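# Sort faulty pump bottles into the grey tray

## Task

Among five empty pump bottles, one or two have a broken pump whose head stays down after being pressed. Find them and place them in the grey tray; the working bottles must finish upright on the table and not in the tray. Nothing may rely on the robot to stay where it is at the end: release everything, move the grippers away, and make sure all objects settle quickly afterwards. Nothing may go off the table.

## Robot and tools

Robot: two arms, left_arm and right_arm, each a 7-joint arm ending in a two-finger parallel gripper. The fingers point along the gripper's own +z axis and close along its y axis. The reported hand position is the point between the closed finger pads, roughly 2 cm short of the fingertips; closing pushes the tips about 10 mm further along +z.

World frame (used in every result): origin on the table surface midway between the arms, +x out across the table, +z up, left_arm on the +y side. The arm names do not match image sides. Printed hand positions can be slightly wrong, more so at full reach.

The 14-number row. Every moving command uses one flat list of 14 values, each in [-1, 1], covering both arms even if only one moves: left_arm dx, dy, dz, rx, ry, rz, opening, then right_arm in the same order. dx to rz are an offset, expressed in that gripper's own axes, from the gripper pose shown in the most recent result that shows it (before any such result in a scene, and for later calls inside one reply, the offset is from where the hand is when the action begins). Scale: 1.0 equals 0.6 m of travel or 180 degrees; rx, ry, rz form a single rotation vector. Opening is absolute, not an offset: +1 fully open (0.084 m), -1 closed. An all-zero offset is not a pause; it pulls the arm back to its reference pose. To keep an arm still, send the offset that returns it to where you want it in the first call of a reply and zeros in later calls, always with the desired opening.

Tools.
execute_actions: argument actions, a list holding at most one item, and optional pictures (true or false; images come by default). Empty list: just returns the current state. An action item {rows, steps}: rows is 1 to 15 rows of 14 numbers; steps up to 15, each 1/30 s, default 15; each row is a target offset from the same reference pose (not cumulative), and the final row repeats if rows run out. A wait item {steps: n}, n up to 300, commands nothing and returns n steps after the previous result, counting the time you spent replying. A rejected call sends nothing.
move: target is one 14-number row as above; speed in m/s from 0.002 to 0.5 (default 0.25; rotation capped at twice that in rad/s). Both grippers travel straight-line paths that finish together, lasting 0.5 to 10 s; if longer, they stop short at 10 s. Openings are sent when the move begins. Paths ignore obstacles and the other arm, and real hands lag, drift and may exceed the speed, especially near full stretch. Faster contact means harder impact; aiming deeper past a contact means more pressing force. The result adds a move: line with the ending (done, off_target, moving, held, fault) and active limits, plus each gripper's distance from its target. If only one arm is named, the other finished fine. limits=paced: the target was clipped; limits=held: some steps were blocked and the arm may then jump quicker than the speed.
wait: seconds from 0 to 10; the scene runs with no new command.
zoom_image: camera (cam_head_left, cam_head_right, cam_left_wrist, cam_right_wrist) and region [x0, y0, x1, y1] in that camera's pixels, top-left origin, at most 504x504; returns a finer view of its latest image.
finished_scene: scene, the number of the current scene; ends it irreversibly and reports whether the goal was met. Replying with no tool call ends everything.

Control behaviour: each step, the commanded pose is clipped to within 70 mm and 16 degrees of the measured pose, then reached by damped inverse kinematics, favouring position over orientation. After an action the arm continues only to its last clipped pose, so long reaches need several actions; compare the pose in the result and send the remainder. A Hand target line shows where each gripper is being driven. The simulation keeps running while you compose a reply. Joints move at most 3.14 rad/s.

Result lines: per-arm position (m), quaternion wxyz, linear and angular velocity; grip_measured is the actual finger opening on the command scale. HELD marks steps where a clearance check stopped your command; pose unreachable names the arm affected. MOTOR HOT appears from 65 °C; at 80 °C an OVER-TEMPERATURE FAULT brakes that arm until cool. A TORQUE FAULT (contact torque reaching a joint's load limit: waist and shoulder 47.5, upper arm roll, elbow, forearm roll 28.5, wrist pitch and roll 19 N m, including carried weight) stops the arm, backs it off, holds 10 s and drops the rest of the call.

Gripping: to hold, command an opening clearly below grip_measured; the larger the gap, the stronger the squeeze (about 24 N per pad for parts up to ~6 cm). Closing fast can squeeze harder or bounce the fingers open. Resending grip_measured gives light pressure; wide parts may slip.

Cameras: cam_head_left, cam_head_right (fixed head views), cam_left_wrist, cam_right_wrist, all 504x504, in that order; calibration is given and may be slightly off.

Testing a pump: press a head down, release, and see whether it springs back; a faulty one stays low. Expect occasional brief tugs on held parts or pushes on loose ones. Avoid: dropping bottles, tipping the good ones, knocking anything off the table, hard pushes, collisions between arms, and leaving anything resting on a gripper. Finish by opening, lifting clear, and letting everything settle.

Each tool is called after ">>>" in YAML: its name, and indented under it one key for each argument.

## Session

>>> execute_actions:
  actions: []

Scene clock: 0.00 s of 5100.00 s.
left_arm: end_effector_position=(+0.2027, -0.0978, +0.3083) grip_measured=+1.00 end_effector_quat_wxyz=(+0.145, +0.801, +0.035, +0.579) end_effector_velocity=(-0.000, -0.000, -0.000) end_effector_angular_velocity=(+0.001, -0.000, -0.001) | right_arm: end_effector_position=(+0.4212, -0.3184, +0.2484) grip_measured=+1.00 end_effector_quat_wxyz=(-0.000, +1.000, +0.009, -0.002) end_effector_velocity=(-0.000, -0.000, -0.000) end_effector_angular_velocity=(+0.000, +0.001, -0.001)
Joint positions: left_arm=[-0.447 -1.053 -1.112  0.463  0.522  0.486 -1.897  0.084] | right_arm=[-0.002 -0.246 -0.002  0.92  -0.     1.169 -0.     0.084]
Joint velocities: left_arm=[ 0.    -0.    -0.001  0.     0.    -0.    -0.     0.   ] | right_arm=[-0.002  0.     0.001 -0.     0.     0.    -0.     0.   ]
Motor temperatures (°C, as the motors report them): left_arm=[38 36 41 41 45 38 41] | right_arm=[35 39 38 37 37 40 38]
Hand target (left_arm): +0.203, -0.098, +0.308; +0.145, +0.801, +0.035, +0.579
Hand target (right_arm): +0.421, -0.318, +0.248; -0.000, +1.000, +0.009, -0.002

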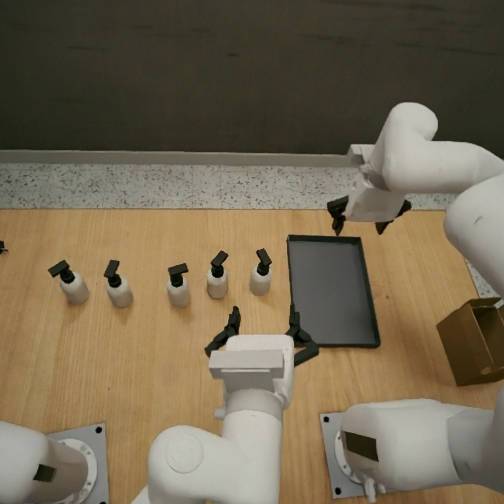

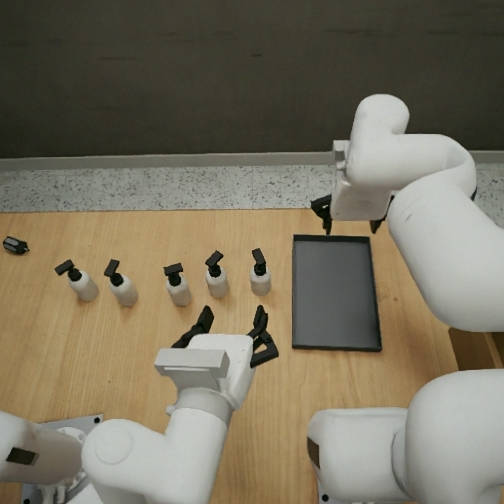

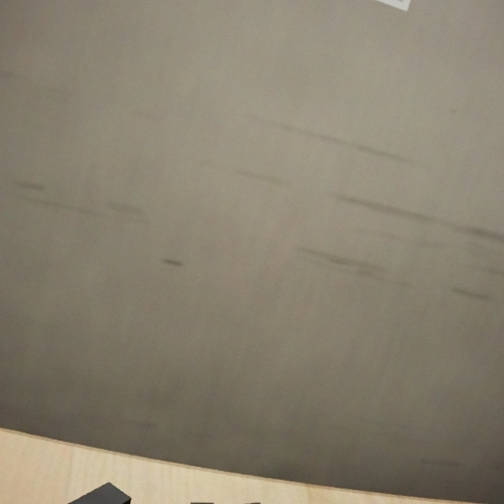

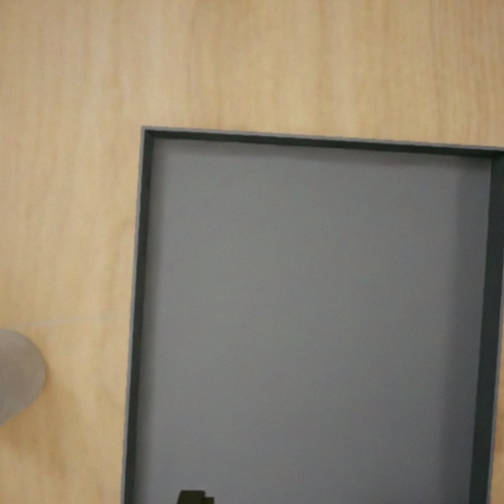

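>>> move:
  target: [0.204,-0.655,0.028,0.099,-0.396,0.024,-1, 0,0,0,0,0,0,-1]

>>> move:
  target: [0,0,0,0,0,0,-1, -0.12,-0.25,0,0,0,0,-1]

Scene clock: 6.97 s of 5100.00 s.
left_arm: end_effector_position=(+0.3030, +0.3028, +0.3091) grip_measured=-1.00 end_effector_quat_wxyz=(-0.002, +1.000, +0.000, -0.001) end_effector_velocity=(+0.001, +0.002, +0.000) end_effector_angular_velocity=(-0.001, +0.005, +0.003) | right_arm: end_effector_position=(+0.4212, -0.3184, +0.2484) grip_measured=-1.00 end_effector_quat_wxyz=(-0.000, +1.000, +0.009, -0.002) end_effector_velocity=(-0.000, -0.000, -0.000) end_effector_angular_velocity=(+0.000, +0.001, -0.001)
Joint positions: left_arm=[-0.806 -0.76   0.506  0.806  0.344  1.506 -0.281  0.   ] | right_arm=[-0.002 -0.246 -0.002  0.92  -0.     1.169 -0.     0.   ]
Joint velocities: left_arm=[-0.     0.006  0.006  0.007 -0.     0.004  0.004  0.   ] | right_arm=[-0.    -0.    -0.     0.     0.001  0.001  0.     0.   ]
Motor temperatures (°C, as the motors report them): left_arm=[38 36 41 42 45 38 41] | right_arm=[35 39 38 38 37 40 38]
Hand target (left_arm): +0.303, +0.303, +0.309; -0.002, +1.000, +0.001, -0.001
Hand target (right_arm): +0.421, -0.318, +0.248; -0.000, +1.000, +0.009, -0.002
Off the commanded pose (left_arm): 0.001 m, 0 deg.
Off the commanded pose (right_arm): 0.000 m, 0 deg.
After step 90, 0.93 s passed at rest.
move: done
camera_calibration (this result's frames):
cam_left_wrist: T_world_to_cam=[[-0.0177885, -0.999789, -0.0103074, 0.347428], [-0.999241, 0.0181343, -0.0344885, 0.37884], [0.0346682, 0.00968605, -0.999352, 0.423047], [0, 0, 0, 1]] pos_world=[0.370066, 0.336387, 0.439419]
cam_right_wrist: T_world_to_cam=[[0.0236315, -0.999258, -0.0304111, -0.28604], [-0.999585, -0.0241178, 0.0157238, 0.477699], [-0.0164456, 0.0300269, -0.999414, 0.395238], [0, 0, 0, 1]] pos_world=[0.490761, -0.286174, 0.378797]

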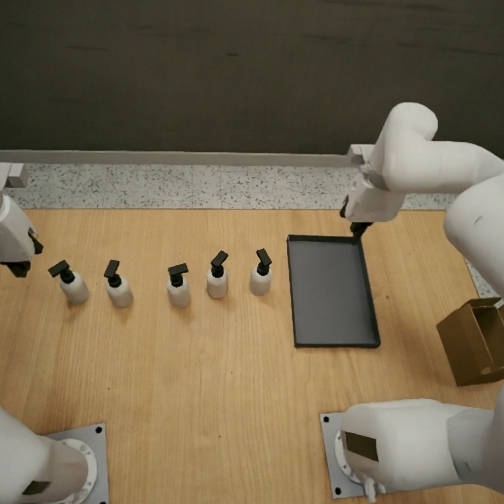

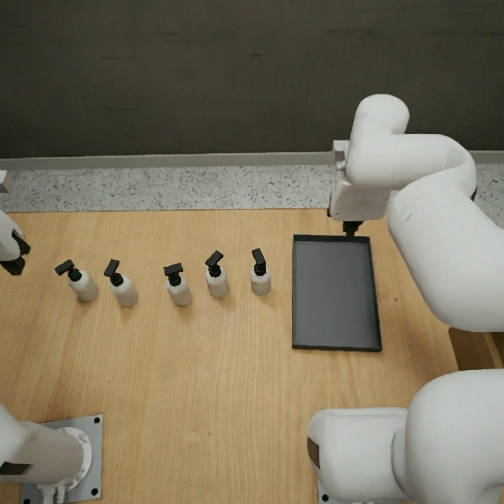

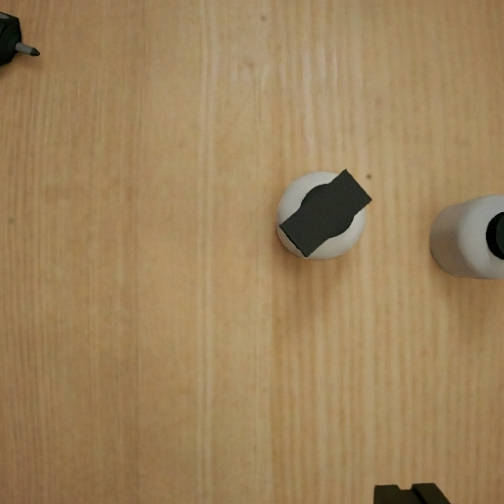

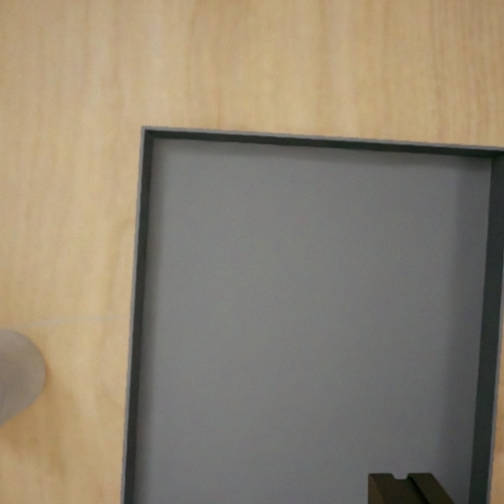

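Scene clock: 8.07 s of 5100.00 s.
left_arm: end_effector_position=(+0.3030, +0.3028, +0.3091) grip_measured=-1.00 end_effector_quat_wxyz=(-0.002, +1.000, +0.000, -0.001) end_effector_velocity=(+0.000, +0.000, +0.000) end_effector_angular_velocity=(-0.000, -0.000, +0.001) | right_arm: end_effector_position=(+0.3466, -0.1699, +0.2489) grip_measured=-1.00 end_effector_quat_wxyz=(-0.001, +1.000, +0.009, -0.002) end_effector_velocity=(-0.001, +0.004, +0.001) end_effector_angular_velocity=(-0.001, -0.003, +0.004)
Joint positions: left_arm=[-0.806 -0.76   0.506  0.806  0.344  1.506 -0.281  0.   ] | right_arm=[ 0.158 -0.394  0.232  0.801  0.098  1.19   0.34   0.   ]
Joint velocities: left_arm=[ 0.    -0.     0.     0.001  0.     0.     0.     0.   ] | right_arm=[ 0.005 -0.     0.007  0.002  0.001 -0.     0.007  0.   ]
Motor temperatures (°C, as the motors report them): left_arm=[38 36 41 42 45 38 41] | right_arm=[35 39 38 38 37 40 38]
Hand target (left_arm): +0.303, +0.303, +0.309; -0.002, +1.000, +0.000, -0.001
Hand target (right_arm): +0.346, -0.169, +0.249; -0.001, +1.000, +0.009, -0.002
Off the commanded pose (left_arm): 0.000 m, 0 deg.
Off the commanded pose (right_arm): 0.000 m, 0 deg.
move: done
camera_calibration (this result's frames):
cam_left_wrist: T_world_to_cam=[[-0.0177886, -0.999789, -0.0103069, 0.347428], [-0.999241, 0.0181344, -0.0344891, 0.37884], [0.0346687, 0.00968557, -0.999352, 0.423047], [0, 0, 0, 1]] pos_world=[0.370066, 0.336387, 0.43942]
cam_right_wrist: T_world_to_cam=[[0.022428, -0.999237, -0.031963, -0.135072], [-0.999603, -0.0229589, 0.0163417, 0.406807], [-0.017063, 0.0315838, -0.999355, 0.390464], [0, 0, 0, 1]] pos_world=[0.416337, -0.137961, 0.379247]

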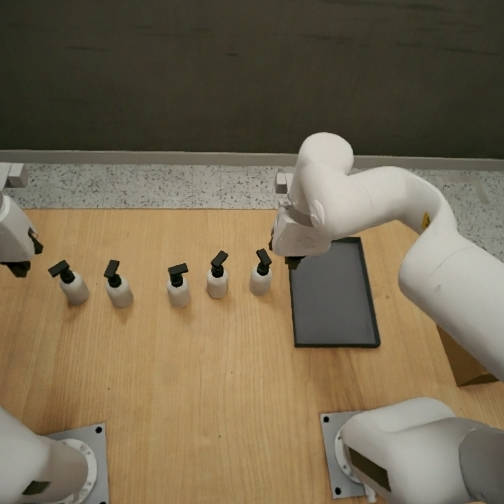

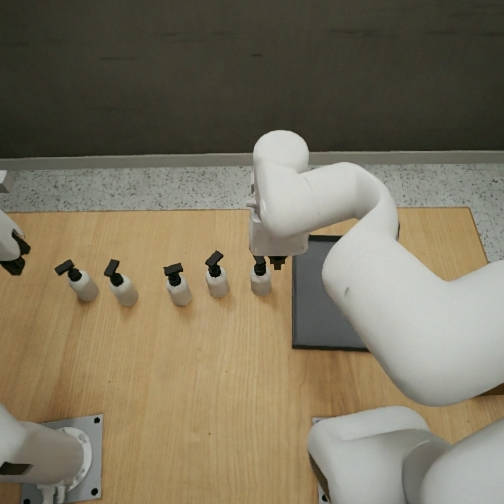

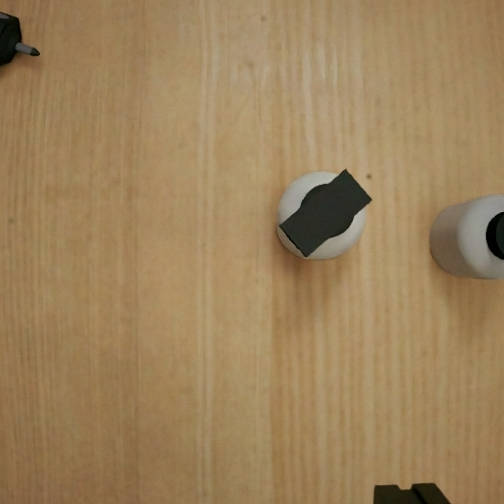

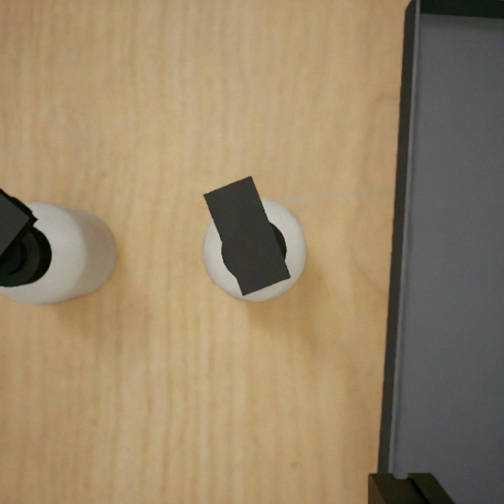

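>>> move:
  target: [0.165,0.005,0.23,0,0,0,-1, 0.107,-0.068,0.13,0,0,0,-1]

>>> zoom_image:
  camera: "cam_head_left"
  region: [0,180,320,340]

Scene clock: 10.60 s of 5100.00 s.
left_arm: end_effector_position=(+0.4021, +0.3004, +0.1715) grip_measured=-1.00 end_effector_quat_wxyz=(-0.002, +1.000, +0.000, -0.000) end_effector_velocity=(+0.000, -0.000, -0.002) end_effector_angular_velocity=(-0.001, +0.004, -0.001) | right_arm: end_effector_position=(+0.4098, -0.1280, +0.1705) grip_measured=-1.00 end_effector_quat_wxyz=(-0.001, +1.000, +0.008, -0.002) end_effector_velocity=(-0.000, -0.001, -0.002) end_effector_angular_velocity=(-0.001, +0.003, -0.002)
Joint positions: left_arm=[-0.951 -0.284  0.817  0.747  0.257  0.96  -0.138  0.   ] | right_arm=[ 0.155 -0.049  0.29   0.891  0.021  0.941  0.436  0.   ]
Joint velocities: left_arm=[-0.003  0.008  0.005  0.001 -0.006 -0.002  0.006  0.   ] | right_arm=[-0.     0.004 -0.001 -0.    -0.001 -0.     0.001  0.   ]
Motor temperatures (°C, as the motors report them): left_arm=[38 36 41 42 45 38 41] | right_arm=[35 39 38 38 37 40 38]
Hand target (left_arm): +0.402, +0.300, +0.171; -0.002, +1.000, +0.000, -0.001
Hand target (right_arm): +0.410, -0.128, +0.170; -0.001, +1.000, +0.008, -0.002
Off the commanded pose (left_arm): 0.001 m, 0 deg.
Off the commanded pose (right_arm): 0.000 m, 0 deg.
move: done
camera_calibration (this result's frames):
cam_left_wrist: T_world_to_cam=[[-0.0175338, -0.999781, -0.0113926, 0.345528], [-0.99919, 0.017934, -0.0360267, 0.473462], [0.0362231, 0.0107517, -0.999286, 0.281101], [0, 0, 0, 1]] pos_world=[0.468955, 0.333939, 0.301894]
cam_right_wrist: T_world_to_cam=[[0.0221299, -0.999246, -0.0319104, -0.0970004], [-0.999617, -0.0226454, 0.0158855, 0.472308], [-0.0165962, 0.0315466, -0.999364, 0.311713], [0, 0, 0, 1]] pos_world=[0.479447, -0.0960652, 0.300917]

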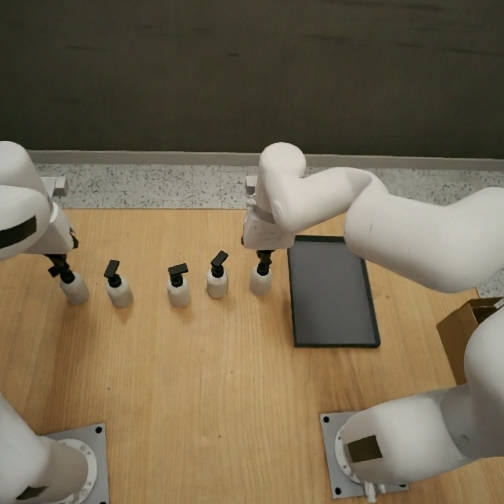

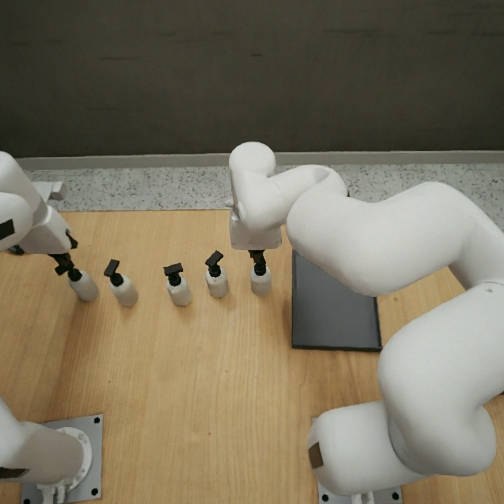

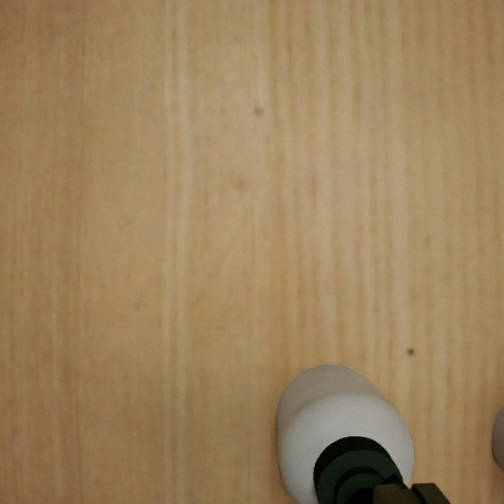

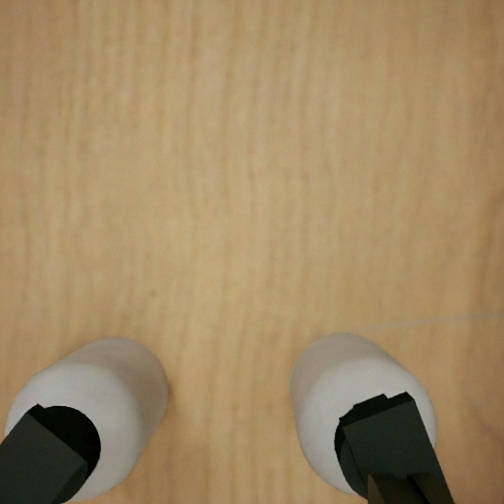

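Region (0, 180, 320, 340) of cam_head_left's 504x504 image, scaled by 1.575, with more detail than that image has.

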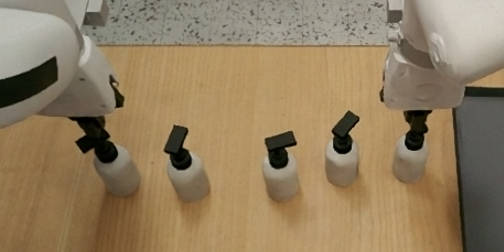

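Descend slowly 4 cm.

>>> move:
  target: [0,0,0.07,0,0,0,-1, 0,0,0.07,0,0,0,-1]
  speed: 0.03

>>> zoom_image:
  camera: "cam_head_left"
  region: [0,180,320,340]

Scene clock: 12.97 s of 5100.00 s.
left_arm: end_effector_position=(+0.4170, +0.3032, +0.1435) grip_measured=-1.00 end_effector_quat_wxyz=(-0.003, +1.000, +0.003, +0.018) end_effector_velocity=(+0.001, +0.001, -0.000) end_effector_angular_velocity=(+0.004, +0.004, +0.001) | right_arm: end_effector_position=(+0.4188, -0.1236, +0.1423) grip_measured=-1.00 end_effector_quat_wxyz=(-0.007, +1.000, +0.009, +0.014) end_effector_velocity=(-0.001, -0.000, -0.000) end_effector_angular_velocity=(-0.001, +0.001, +0.003)
Joint positions: left_arm=[-0.976 -0.187  0.869  0.719  0.202  0.815 -0.088  0.   ] | right_arm=[ 0.155  0.006  0.294  0.854 -0.004  0.817  0.456  0.   ]
Joint velocities: left_arm=[-0.003  0.008  0.005  0.006 -0.003  0.003  0.003  0.   ] | right_arm=[ 0.001 -0.    -0.    -0.001 -0.001  0.001 -0.002  0.   ]
Motor temperatures (°C, as the motors report them): left_arm=[38 36 41 42 45 38 41] | right_arm=[35 39 38 38 37 40 38]
Hand target (left_arm): +0.402, +0.301, +0.130; -0.002, +1.000, +0.000, -0.000
Hand target (right_arm): +0.409, -0.128, +0.129; -0.001, +1.000, +0.008, -0.002
Off the commanded pose (left_arm): 0.021 m, 2 deg.
Off the commanded pose (right_arm): 0.017 m, 2 deg.
move: off_target (left_arm, right_arm)
camera_calibration (this result's frames):
cam_left_wrist: T_world_to_cam=[[-0.0125213, -0.999833, -0.013304, 0.346394], [-0.997329, 0.0134453, -0.0717948, 0.493059], [0.0719617, 0.0123695, -0.997331, 0.236891], [0, 0, 0, 1]] pos_world=[0.479032, 0.336777, 0.276266]
cam_right_wrist: T_world_to_cam=[[0.0236413, -0.9988, -0.0428969, -0.0927073], [-0.99961, -0.0229778, -0.0158945, 0.486337], [0.0148898, 0.0432559, -0.998953, 0.271793], [0, 0, 0, 1]] pos_world=[0.484292, -0.0931777, 0.275262]

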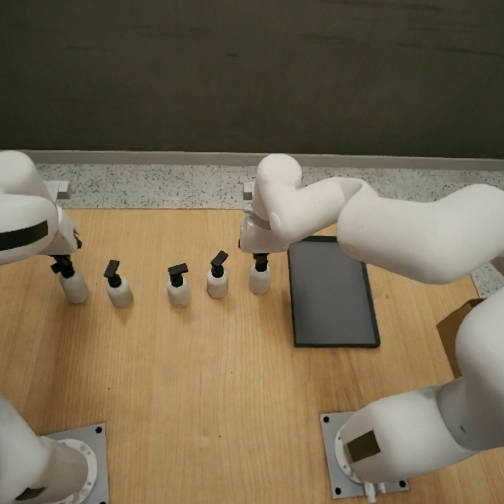

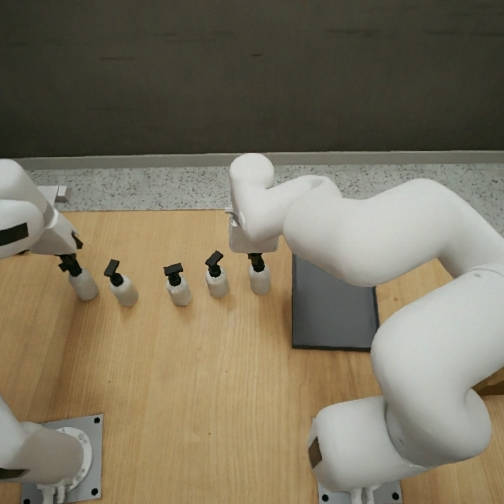

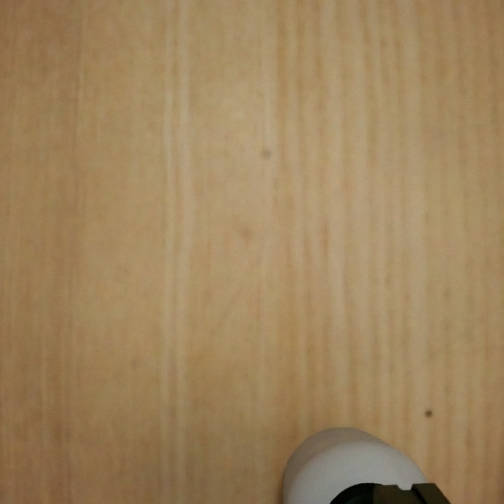

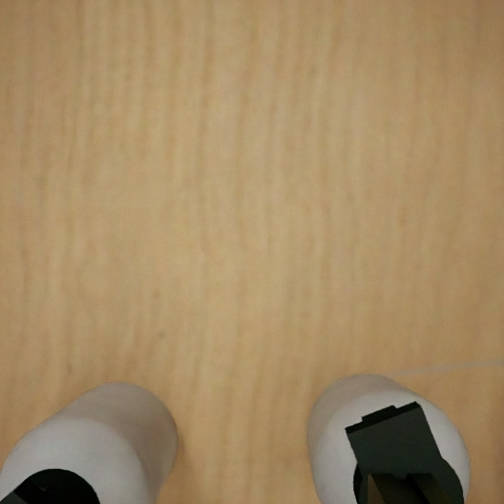

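Region (0, 180, 320, 340) of cam_head_left's 504x504 image, scaled by 1.575, with more detail than that image has.

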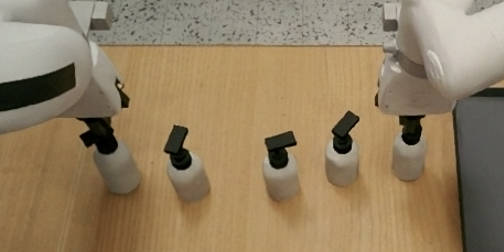

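>>> move:
  target: [-0.02,0,-0.06,0,-0.011,0,-1, -0.015,0,-0.06,0,-0.009,0,-1]
  speed: 0.1

>>> move:
  target: [-0.025,0.165,0,0,0,0,-1, 0.0,-0.162,0,0,0,0,-1]
  speed: 0.15

>>> zoom_image:
  camera: "cam_head_left"
  region: [0,180,320,340]

Scene clock: 15.50 s of 5100.00 s.
left_arm: end_effector_position=(+0.4034, +0.3029, +0.1785) grip_measured=-1.00 end_effector_quat_wxyz=(-0.003, +1.000, +0.003, -0.000) end_effector_velocity=(+0.001, -0.001, +0.003) end_effector_angular_velocity=(-0.001, -0.005, -0.002) | right_arm: end_effector_position=(+0.4086, -0.1244, +0.1776) grip_measured=-1.00 end_effector_quat_wxyz=(-0.006, +1.000, +0.009, -0.001) end_effector_velocity=(+0.001, +0.000, +0.003) end_effector_angular_velocity=(+0.002, -0.005, -0.001)
Joint positions: left_arm=[-0.953 -0.292  0.818  0.764  0.263  0.983 -0.142  0.   ] | right_arm=[ 0.157 -0.062  0.291  0.897  0.036  0.953  0.431  0.   ]
Joint velocities: left_arm=[ 0.001 -0.005 -0.004  0.004  0.001  0.004 -0.001  0.   ] | right_arm=[-0.001 -0.004 -0.     0.004  0.001  0.002  0.     0.   ]
Motor temperatures (°C, as the motors report them): left_arm=[38 36 41 42 45 38 41] | right_arm=[35 39 38 38 37 40 38]
Hand target (left_arm): +0.404, +0.303, +0.179; -0.003, +1.000, +0.003, +0.000
Hand target (right_arm): +0.409, -0.124, +0.178; -0.006, +1.000, +0.009, +0.000
Off the commanded pose (left_arm): 0.001 m, 0 deg.
Off the commanded pose (right_arm): 0.001 m, 0 deg.
move: done
camera_calibration (this result's frames):
cam_left_wrist: T_world_to_cam=[[-0.0126917, -0.999837, -0.0128342, 0.346449], [-0.999267, 0.013146, -0.035955, 0.476461], [0.0361179, 0.0123684, -0.999271, 0.287574], [0, 0, 0, 1]] pos_world=[0.470122, 0.336573, 0.308942]
cam_right_wrist: T_world_to_cam=[[0.0226664, -0.998831, -0.0427018, -0.0913576], [-0.999638, -0.0232631, 0.0135283, 0.471446], [-0.0145059, 0.0423797, -0.998996, 0.319076], [0, 0, 0, 1]] pos_world=[0.477974, -0.0938058, 0.308476]

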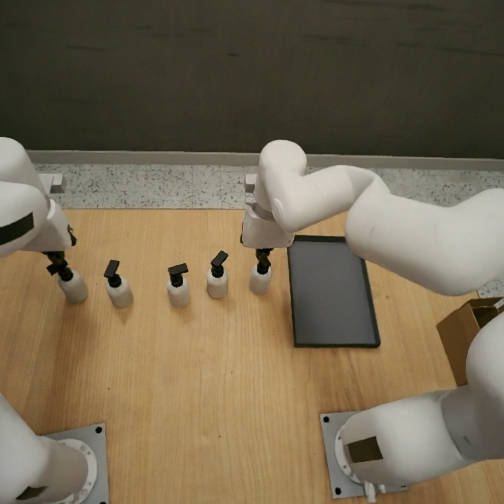

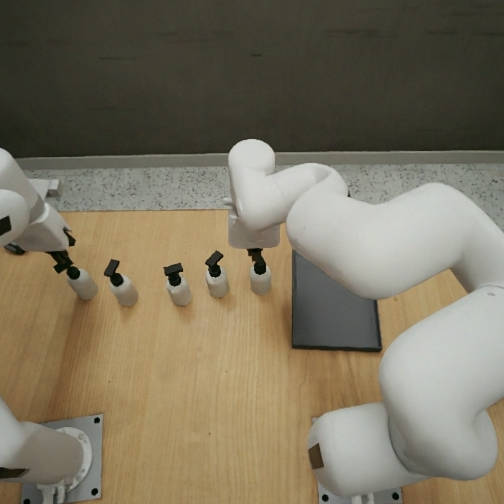

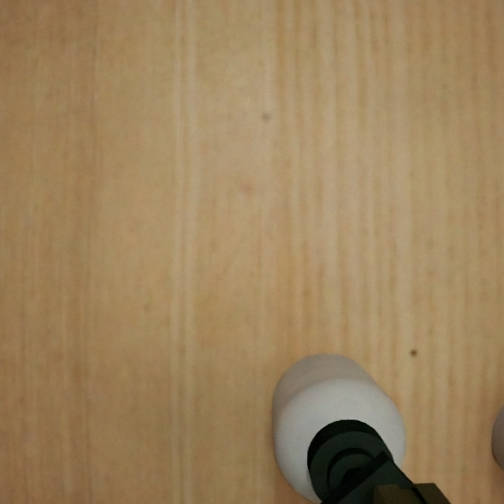

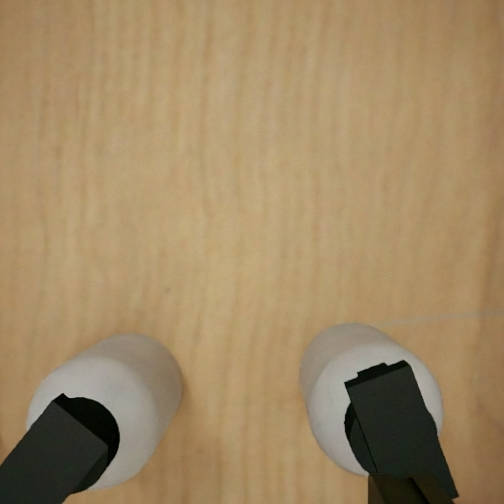

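Scene clock: 16.57 s of 5100.00 s.
left_arm: end_effector_position=(+0.3891, +0.2042, +0.1780) grip_measured=-1.00 end_effector_quat_wxyz=(-0.003, +1.000, +0.003, -0.000) end_effector_velocity=(-0.000, -0.002, -0.000) end_effector_angular_velocity=(+0.001, -0.000, -0.001) | right_arm: end_effector_position=(+0.4071, -0.0277, +0.1785) grip_measured=-1.00 end_effector_quat_wxyz=(-0.006, +1.000, +0.008, -0.001) end_effector_velocity=(-0.001, +0.004, +0.001) end_effector_angular_velocity=(+0.001, -0.001, +0.006)
Joint positions: left_arm=[-1.043 -0.29   0.661  0.732  0.22   0.976 -0.366  0.   ] | right_arm=[ 0.256  0.107  0.387  1.088 -0.036  0.982  0.666  0.   ]
Joint velocities: left_arm=[-0.003  0.001 -0.003 -0.    -0.001 -0.    -0.005  0.   ] | right_arm=[ 0.005  0.003  0.004  0.006 -0.002  0.002  0.004  0.   ]
Motor temperatures (°C, as the motors report them): left_arm=[38 36 41 42 45 38 41] | right_arm=[35 39 38 38 37 40 38]
Hand target (left_arm): +0.389, +0.204, +0.178; -0.003, +1.000, +0.003, -0.000
Hand target (right_arm): +0.407, -0.027, +0.179; -0.006, +1.000, +0.009, -0.001
Off the commanded pose (left_arm): 0.000 m, 0 deg.
Off the commanded pose (right_arm): 0.001 m, 0 deg.
move: done
camera_calibration (this result's frames):
cam_left_wrist: T_world_to_cam=[[-0.0118338, -0.999852, -0.012498, 0.247124], [-0.999271, 0.0122788, -0.0361514, 0.463638], [0.0362995, 0.0120611, -0.999268, 0.288833], [0, 0, 0, 1]] pos_world=[0.45574, 0.237911, 0.308472]
cam_right_wrist: T_world_to_cam=[[0.0213505, -0.998853, -0.0428504, 0.00585392], [-0.999664, -0.0219573, 0.0137407, 0.472205], [-0.0146658, 0.0425426, -0.998987, 0.315994], [0, 0, 0, 1]] pos_world=[0.476556, 0.00277237, 0.309436]

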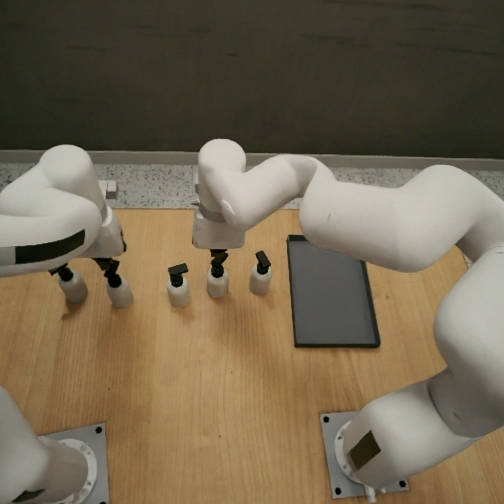

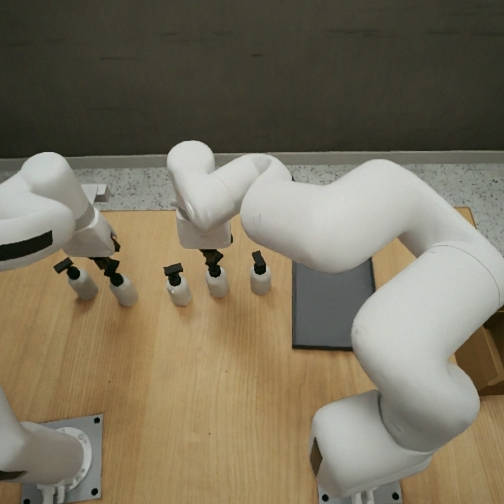

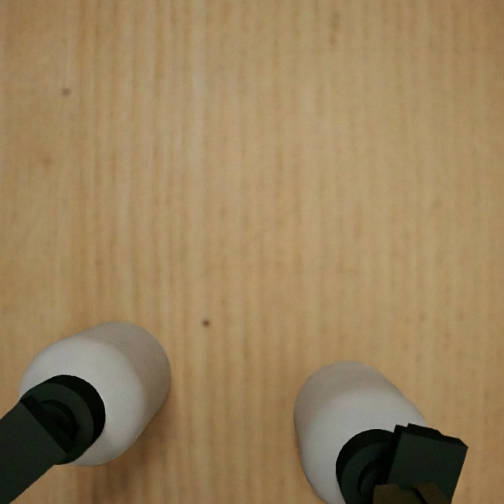

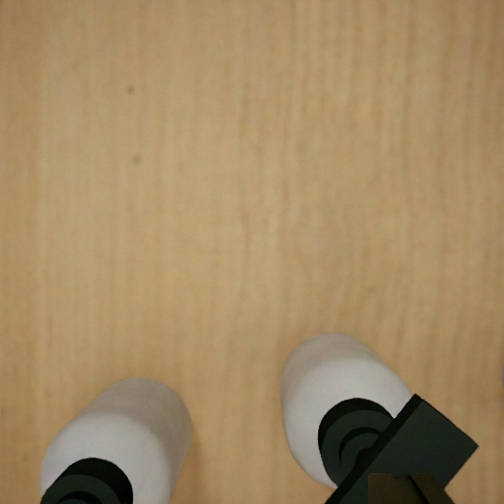

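Region (0, 180, 320, 340) of cam_head_left's 504x504 image, scaled by 1.575, with more detail than that image has.

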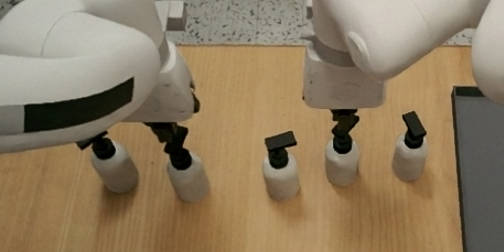

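>>> move:
  target: [-0.003,0.012,0.067,0,0,0,-1, 0,-0.005,0.067,0,0,0,-1]
  speed: 0.04

>>> move:
  target: [0,0,-0.065,0,0,0,-1, 0,0,-0.1,0,0,0,-1]
  speed: 0.1

Scene clock: 19.03 s of 5100.00 s.
left_arm: end_effector_position=(+0.3925, +0.1960, +0.1434) grip_measured=-1.00 end_effector_quat_wxyz=(-0.000, +1.000, +0.004, +0.007) end_effector_velocity=(+0.003, +0.001, -0.001) end_effector_angular_velocity=(+0.007, +0.003, +0.001) | right_arm: end_effector_position=(+0.4094, -0.0221, +0.1433) grip_measured=-1.00 end_effector_quat_wxyz=(-0.009, +1.000, +0.008, +0.005) end_effector_velocity=(-0.001, +0.000, -0.004) end_effector_angular_velocity=(-0.001, +0.004, +0.001)
Joint positions: left_arm=[-1.062 -0.213  0.684  0.678  0.185  0.839 -0.351  0.   ] | right_arm=[ 0.266  0.167  0.385  1.047 -0.07   0.874  0.695  0.   ]
Joint velocities: left_arm=[-0.002  0.016  0.002  0.011 -0.005  0.002  0.003  0.   ] | right_arm=[ 0.     0.007  0.001 -0.003 -0.002 -0.005  0.002  0.   ]
Motor temperatures (°C, as the motors report them): left_arm=[38 36 41 43 45 38 41] | right_arm=[35 39 38 38 37 40 38]
Hand target (left_arm): +0.387, +0.197, +0.138; -0.003, +1.000, +0.003, -0.000
Hand target (right_arm): +0.407, -0.024, +0.138; -0.006, +1.000, +0.008, -0.001
Off the commanded pose (left_arm): 0.008 m, 1 deg.
Off the commanded pose (right_arm): 0.006 m, 1 deg.
move: off_target (left_arm, right_arm)
camera_calibration (this result's frames):
cam_left_wrist: T_world_to_cam=[[-0.0109938, -0.999913, -0.00735104, 0.237525], [-0.998663, 0.0113509, -0.0504375, 0.467919], [0.0505165, 0.00678671, -0.9987, 0.249581], [0, 0, 0, 1]] pos_world=[0.457296, 0.230499, 0.274604]
cam_right_wrist: T_world_to_cam=[[0.0222657, -0.99857, -0.0486045, 0.0103244], [-0.999742, -0.0224525, 0.00330168, 0.476664], [-0.00438825, 0.0485184, -0.998813, 0.276479], [0, 0, 0, 1]] pos_world=[0.477525, 0.00759759, 0.275079]

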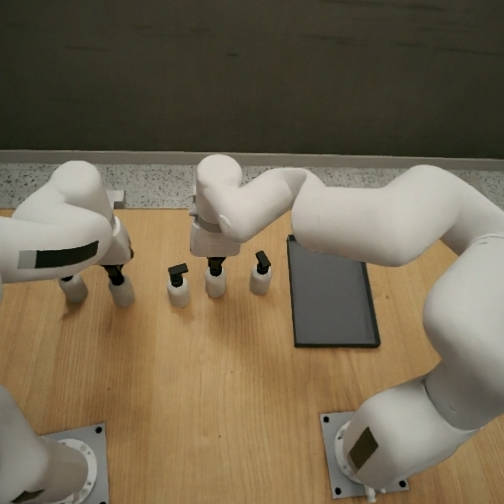

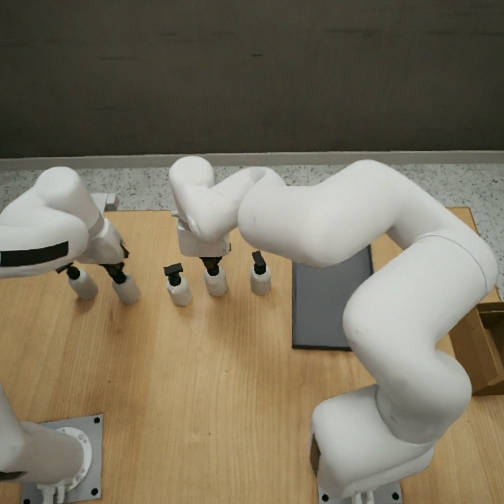

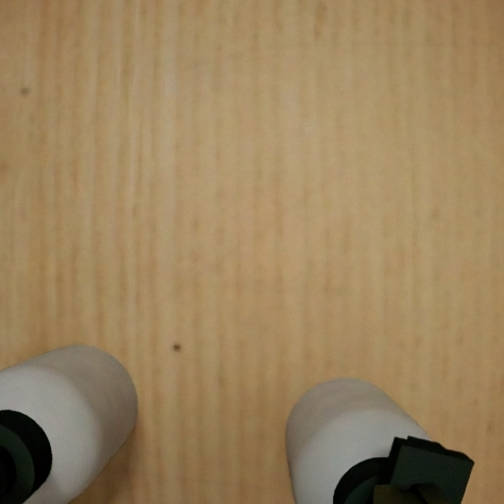

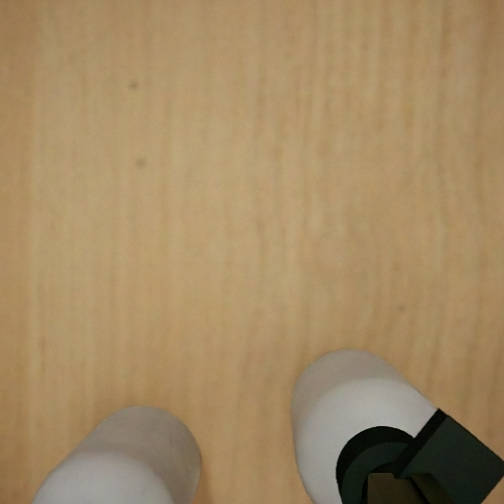

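Scene clock: 20.00 s of 5100.00 s.
left_arm: end_effector_position=(+0.3917, +0.1961, +0.1820) grip_measured=-1.00 end_effector_quat_wxyz=(-0.000, +1.000, +0.004, +0.007) end_effector_velocity=(+0.000, -0.000, +0.001) end_effector_angular_velocity=(-0.000, -0.000, -0.000) | right_arm: end_effector_position=(+0.4088, -0.0233, +0.2027) grip_measured=-1.00 end_effector_quat_wxyz=(-0.009, +1.000, +0.008, +0.004) end_effector_velocity=(-0.000, +0.000, +0.002) end_effector_angular_velocity=(-0.001, +0.001, +0.003)
Joint positions: left_arm=[-1.052 -0.29   0.651  0.738  0.217  0.97  -0.382  0.   ] | right_arm=[ 0.257  0.085  0.39   1.132 -0.027  1.036  0.664  0.   ]
Joint velocities: left_arm=[ 0.    -0.002 -0.001  0.002  0.001  0.003 -0.001  0.   ] | right_arm=[ 0.001 -0.001 -0.001  0.003  0.001  0.005 -0.002  0.   ]
Motor temperatures (°C, as the motors report them): left_arm=[38 36 41 43 45 38 41] | right_arm=[35 39 38 38 37 40 38]
Hand target (left_arm): +0.392, +0.196, +0.182; -0.000, +1.000, +0.004, +0.007
Hand target (right_arm): +0.409, -0.023, +0.203; -0.009, +1.000, +0.008, +0.005
Off the commanded pose (left_arm): 0.000 m, 0 deg.
Off the commanded pose (right_arm): 0.001 m, 0 deg.
move: done
camera_calibration (this result's frames):
cam_left_wrist: T_world_to_cam=[[-0.0109478, -0.999912, -0.00753789, 0.237887], [-0.998705, 0.0113086, -0.0496108, 0.468945], [0.0496917, 0.00698499, -0.99874, 0.288488], [0, 0, 0, 1]] pos_world=[0.456606, 0.230547, 0.313182]
cam_right_wrist: T_world_to_cam=[[0.0221887, -0.998597, -0.048081, 0.0119128], [-0.999739, -0.0224276, 0.0044345, 0.475547], [-0.00550662, 0.04797, -0.998834, 0.336312], [0, 0, 0, 1]] pos_world=[0.47701, 0.00642859, 0.334384]

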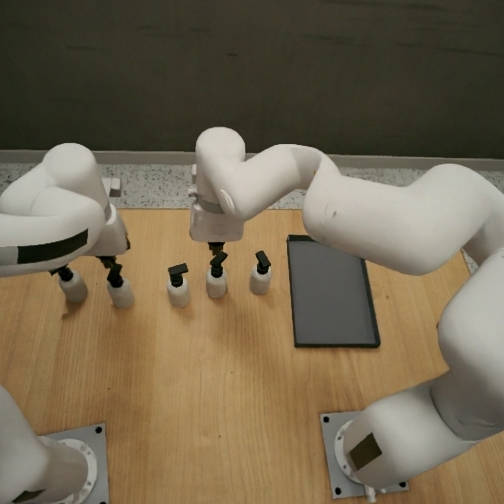

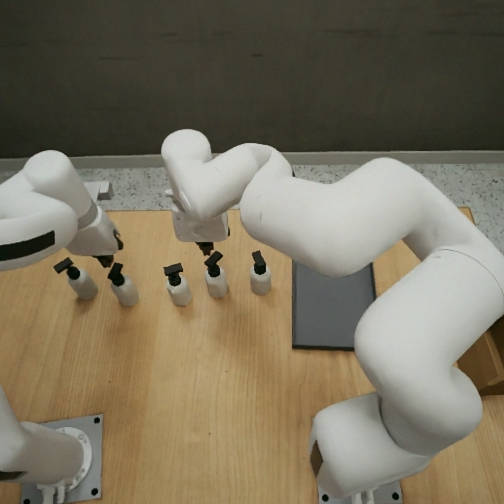

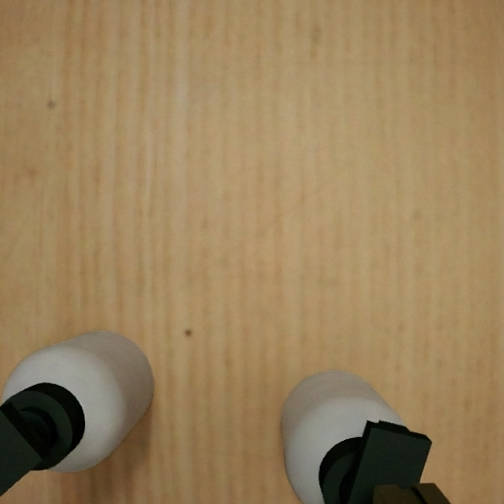

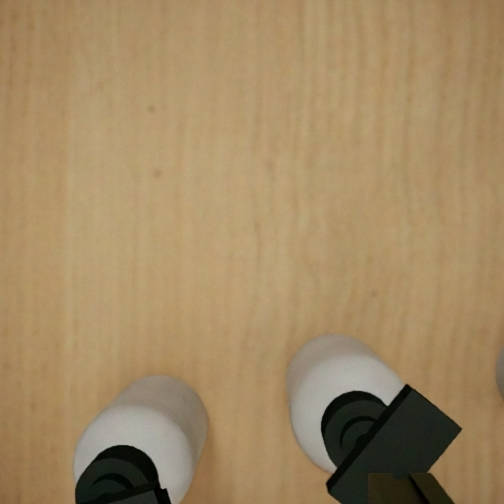

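>>> move:
  target: [-0.12,0,-0.05,0,0,0,1, 0.007,0.176,0,0,0,0,1]

>>> zoom_image:
  camera: "cam_head_right"
  region: [0,180,320,340]

Scene clock: 21.77 s of 5100.00 s.
left_arm: end_effector_position=(+0.3193, +0.1956, +0.2108) grip_measured=+1.00 end_effector_quat_wxyz=(-0.000, +1.000, +0.004, +0.006) end_effector_velocity=(-0.001, -0.000, +0.002) end_effector_angular_velocity=(-0.001, -0.003, -0.001) | right_arm: end_effector_position=(+0.4147, -0.1284, +0.2011) grip_measured=+1.00 end_effector_quat_wxyz=(-0.009, +1.000, +0.009, +0.004) end_effector_velocity=(+0.001, -0.005, -0.000) end_effector_angular_velocity=(-0.000, +0.001, -0.008)
Joint positions: left_arm=[-0.996 -0.604  0.511  0.59   0.316  1.139 -0.535  0.084] | right_arm=[ 0.147 -0.088  0.283  0.94   0.044  1.009  0.41   0.084]
Joint velocities: left_arm=[ 0.001 -0.006 -0.004  0.     0.     0.003 -0.001 -0.   ] | right_arm=[-0.006 -0.002 -0.005 -0.003  0.     0.    -0.003 -0.   ]
Motor temperatures (°C, as the motors report them): left_arm=[38 36 41 43 45 38 41] | right_arm=[35 39 38 39 37 40 38]
Hand target (left_arm): +0.319, +0.196, +0.211; +0.000, +1.000, +0.004, +0.006
Hand target (right_arm): +0.415, -0.129, +0.201; -0.009, +1.000, +0.008, +0.004
Off the commanded pose (left_arm): 0.000 m, 0 deg.
Off the commanded pose (right_arm): 0.000 m, 0 deg.
move: done
camera_calibration (this result's frames):
cam_left_wrist: T_world_to_cam=[[-0.0108697, -0.999915, -0.00720395, 0.236717], [-0.998754, 0.0112074, -0.048623, 0.397917], [0.0486996, 0.00666646, -0.998791, 0.321243], [0, 0, 0, 1]] pos_world=[0.38435, 0.230096, 0.341908]
cam_right_wrist: T_world_to_cam=[[0.0234676, -0.998583, -0.0477555, -0.0938389], [-0.99971, -0.023695, 0.00420116, 0.478957], [-0.00532677, 0.047643, -0.99885, 0.339648], [0, 0, 0, 1]] pos_world=[0.482829, -0.098539, 0.332764]

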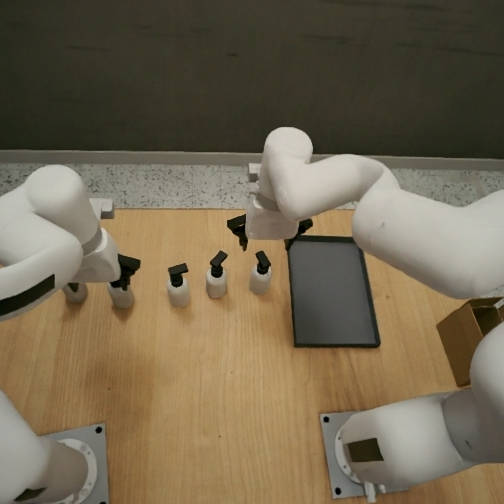

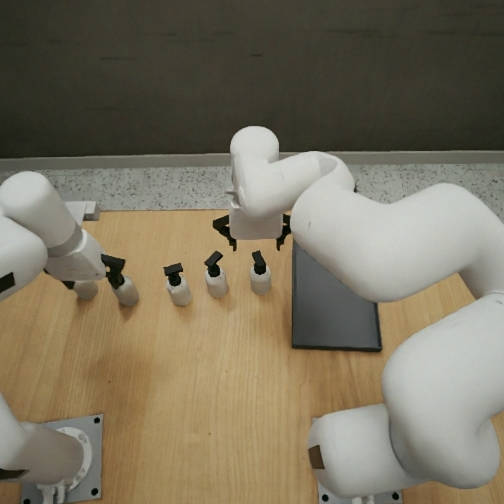

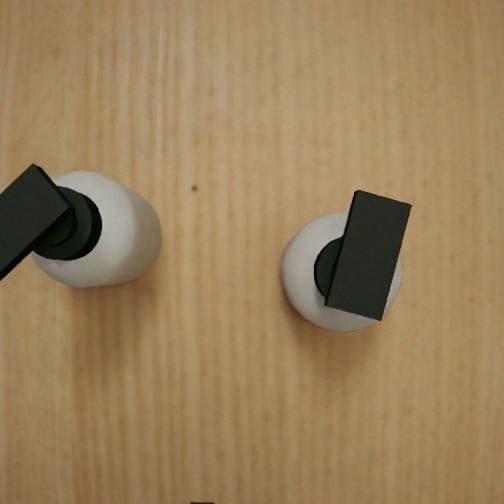

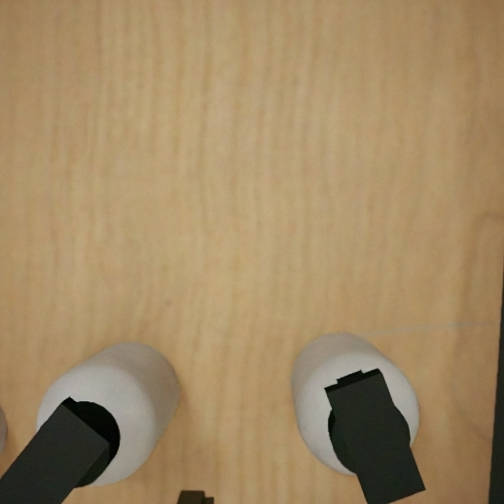

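Region (0, 180, 320, 340) of cam_head_right's 504x504 image, scaled by 1.575, with more detail than that image has.

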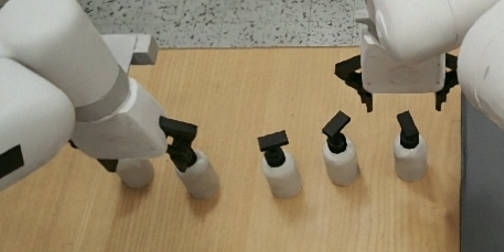

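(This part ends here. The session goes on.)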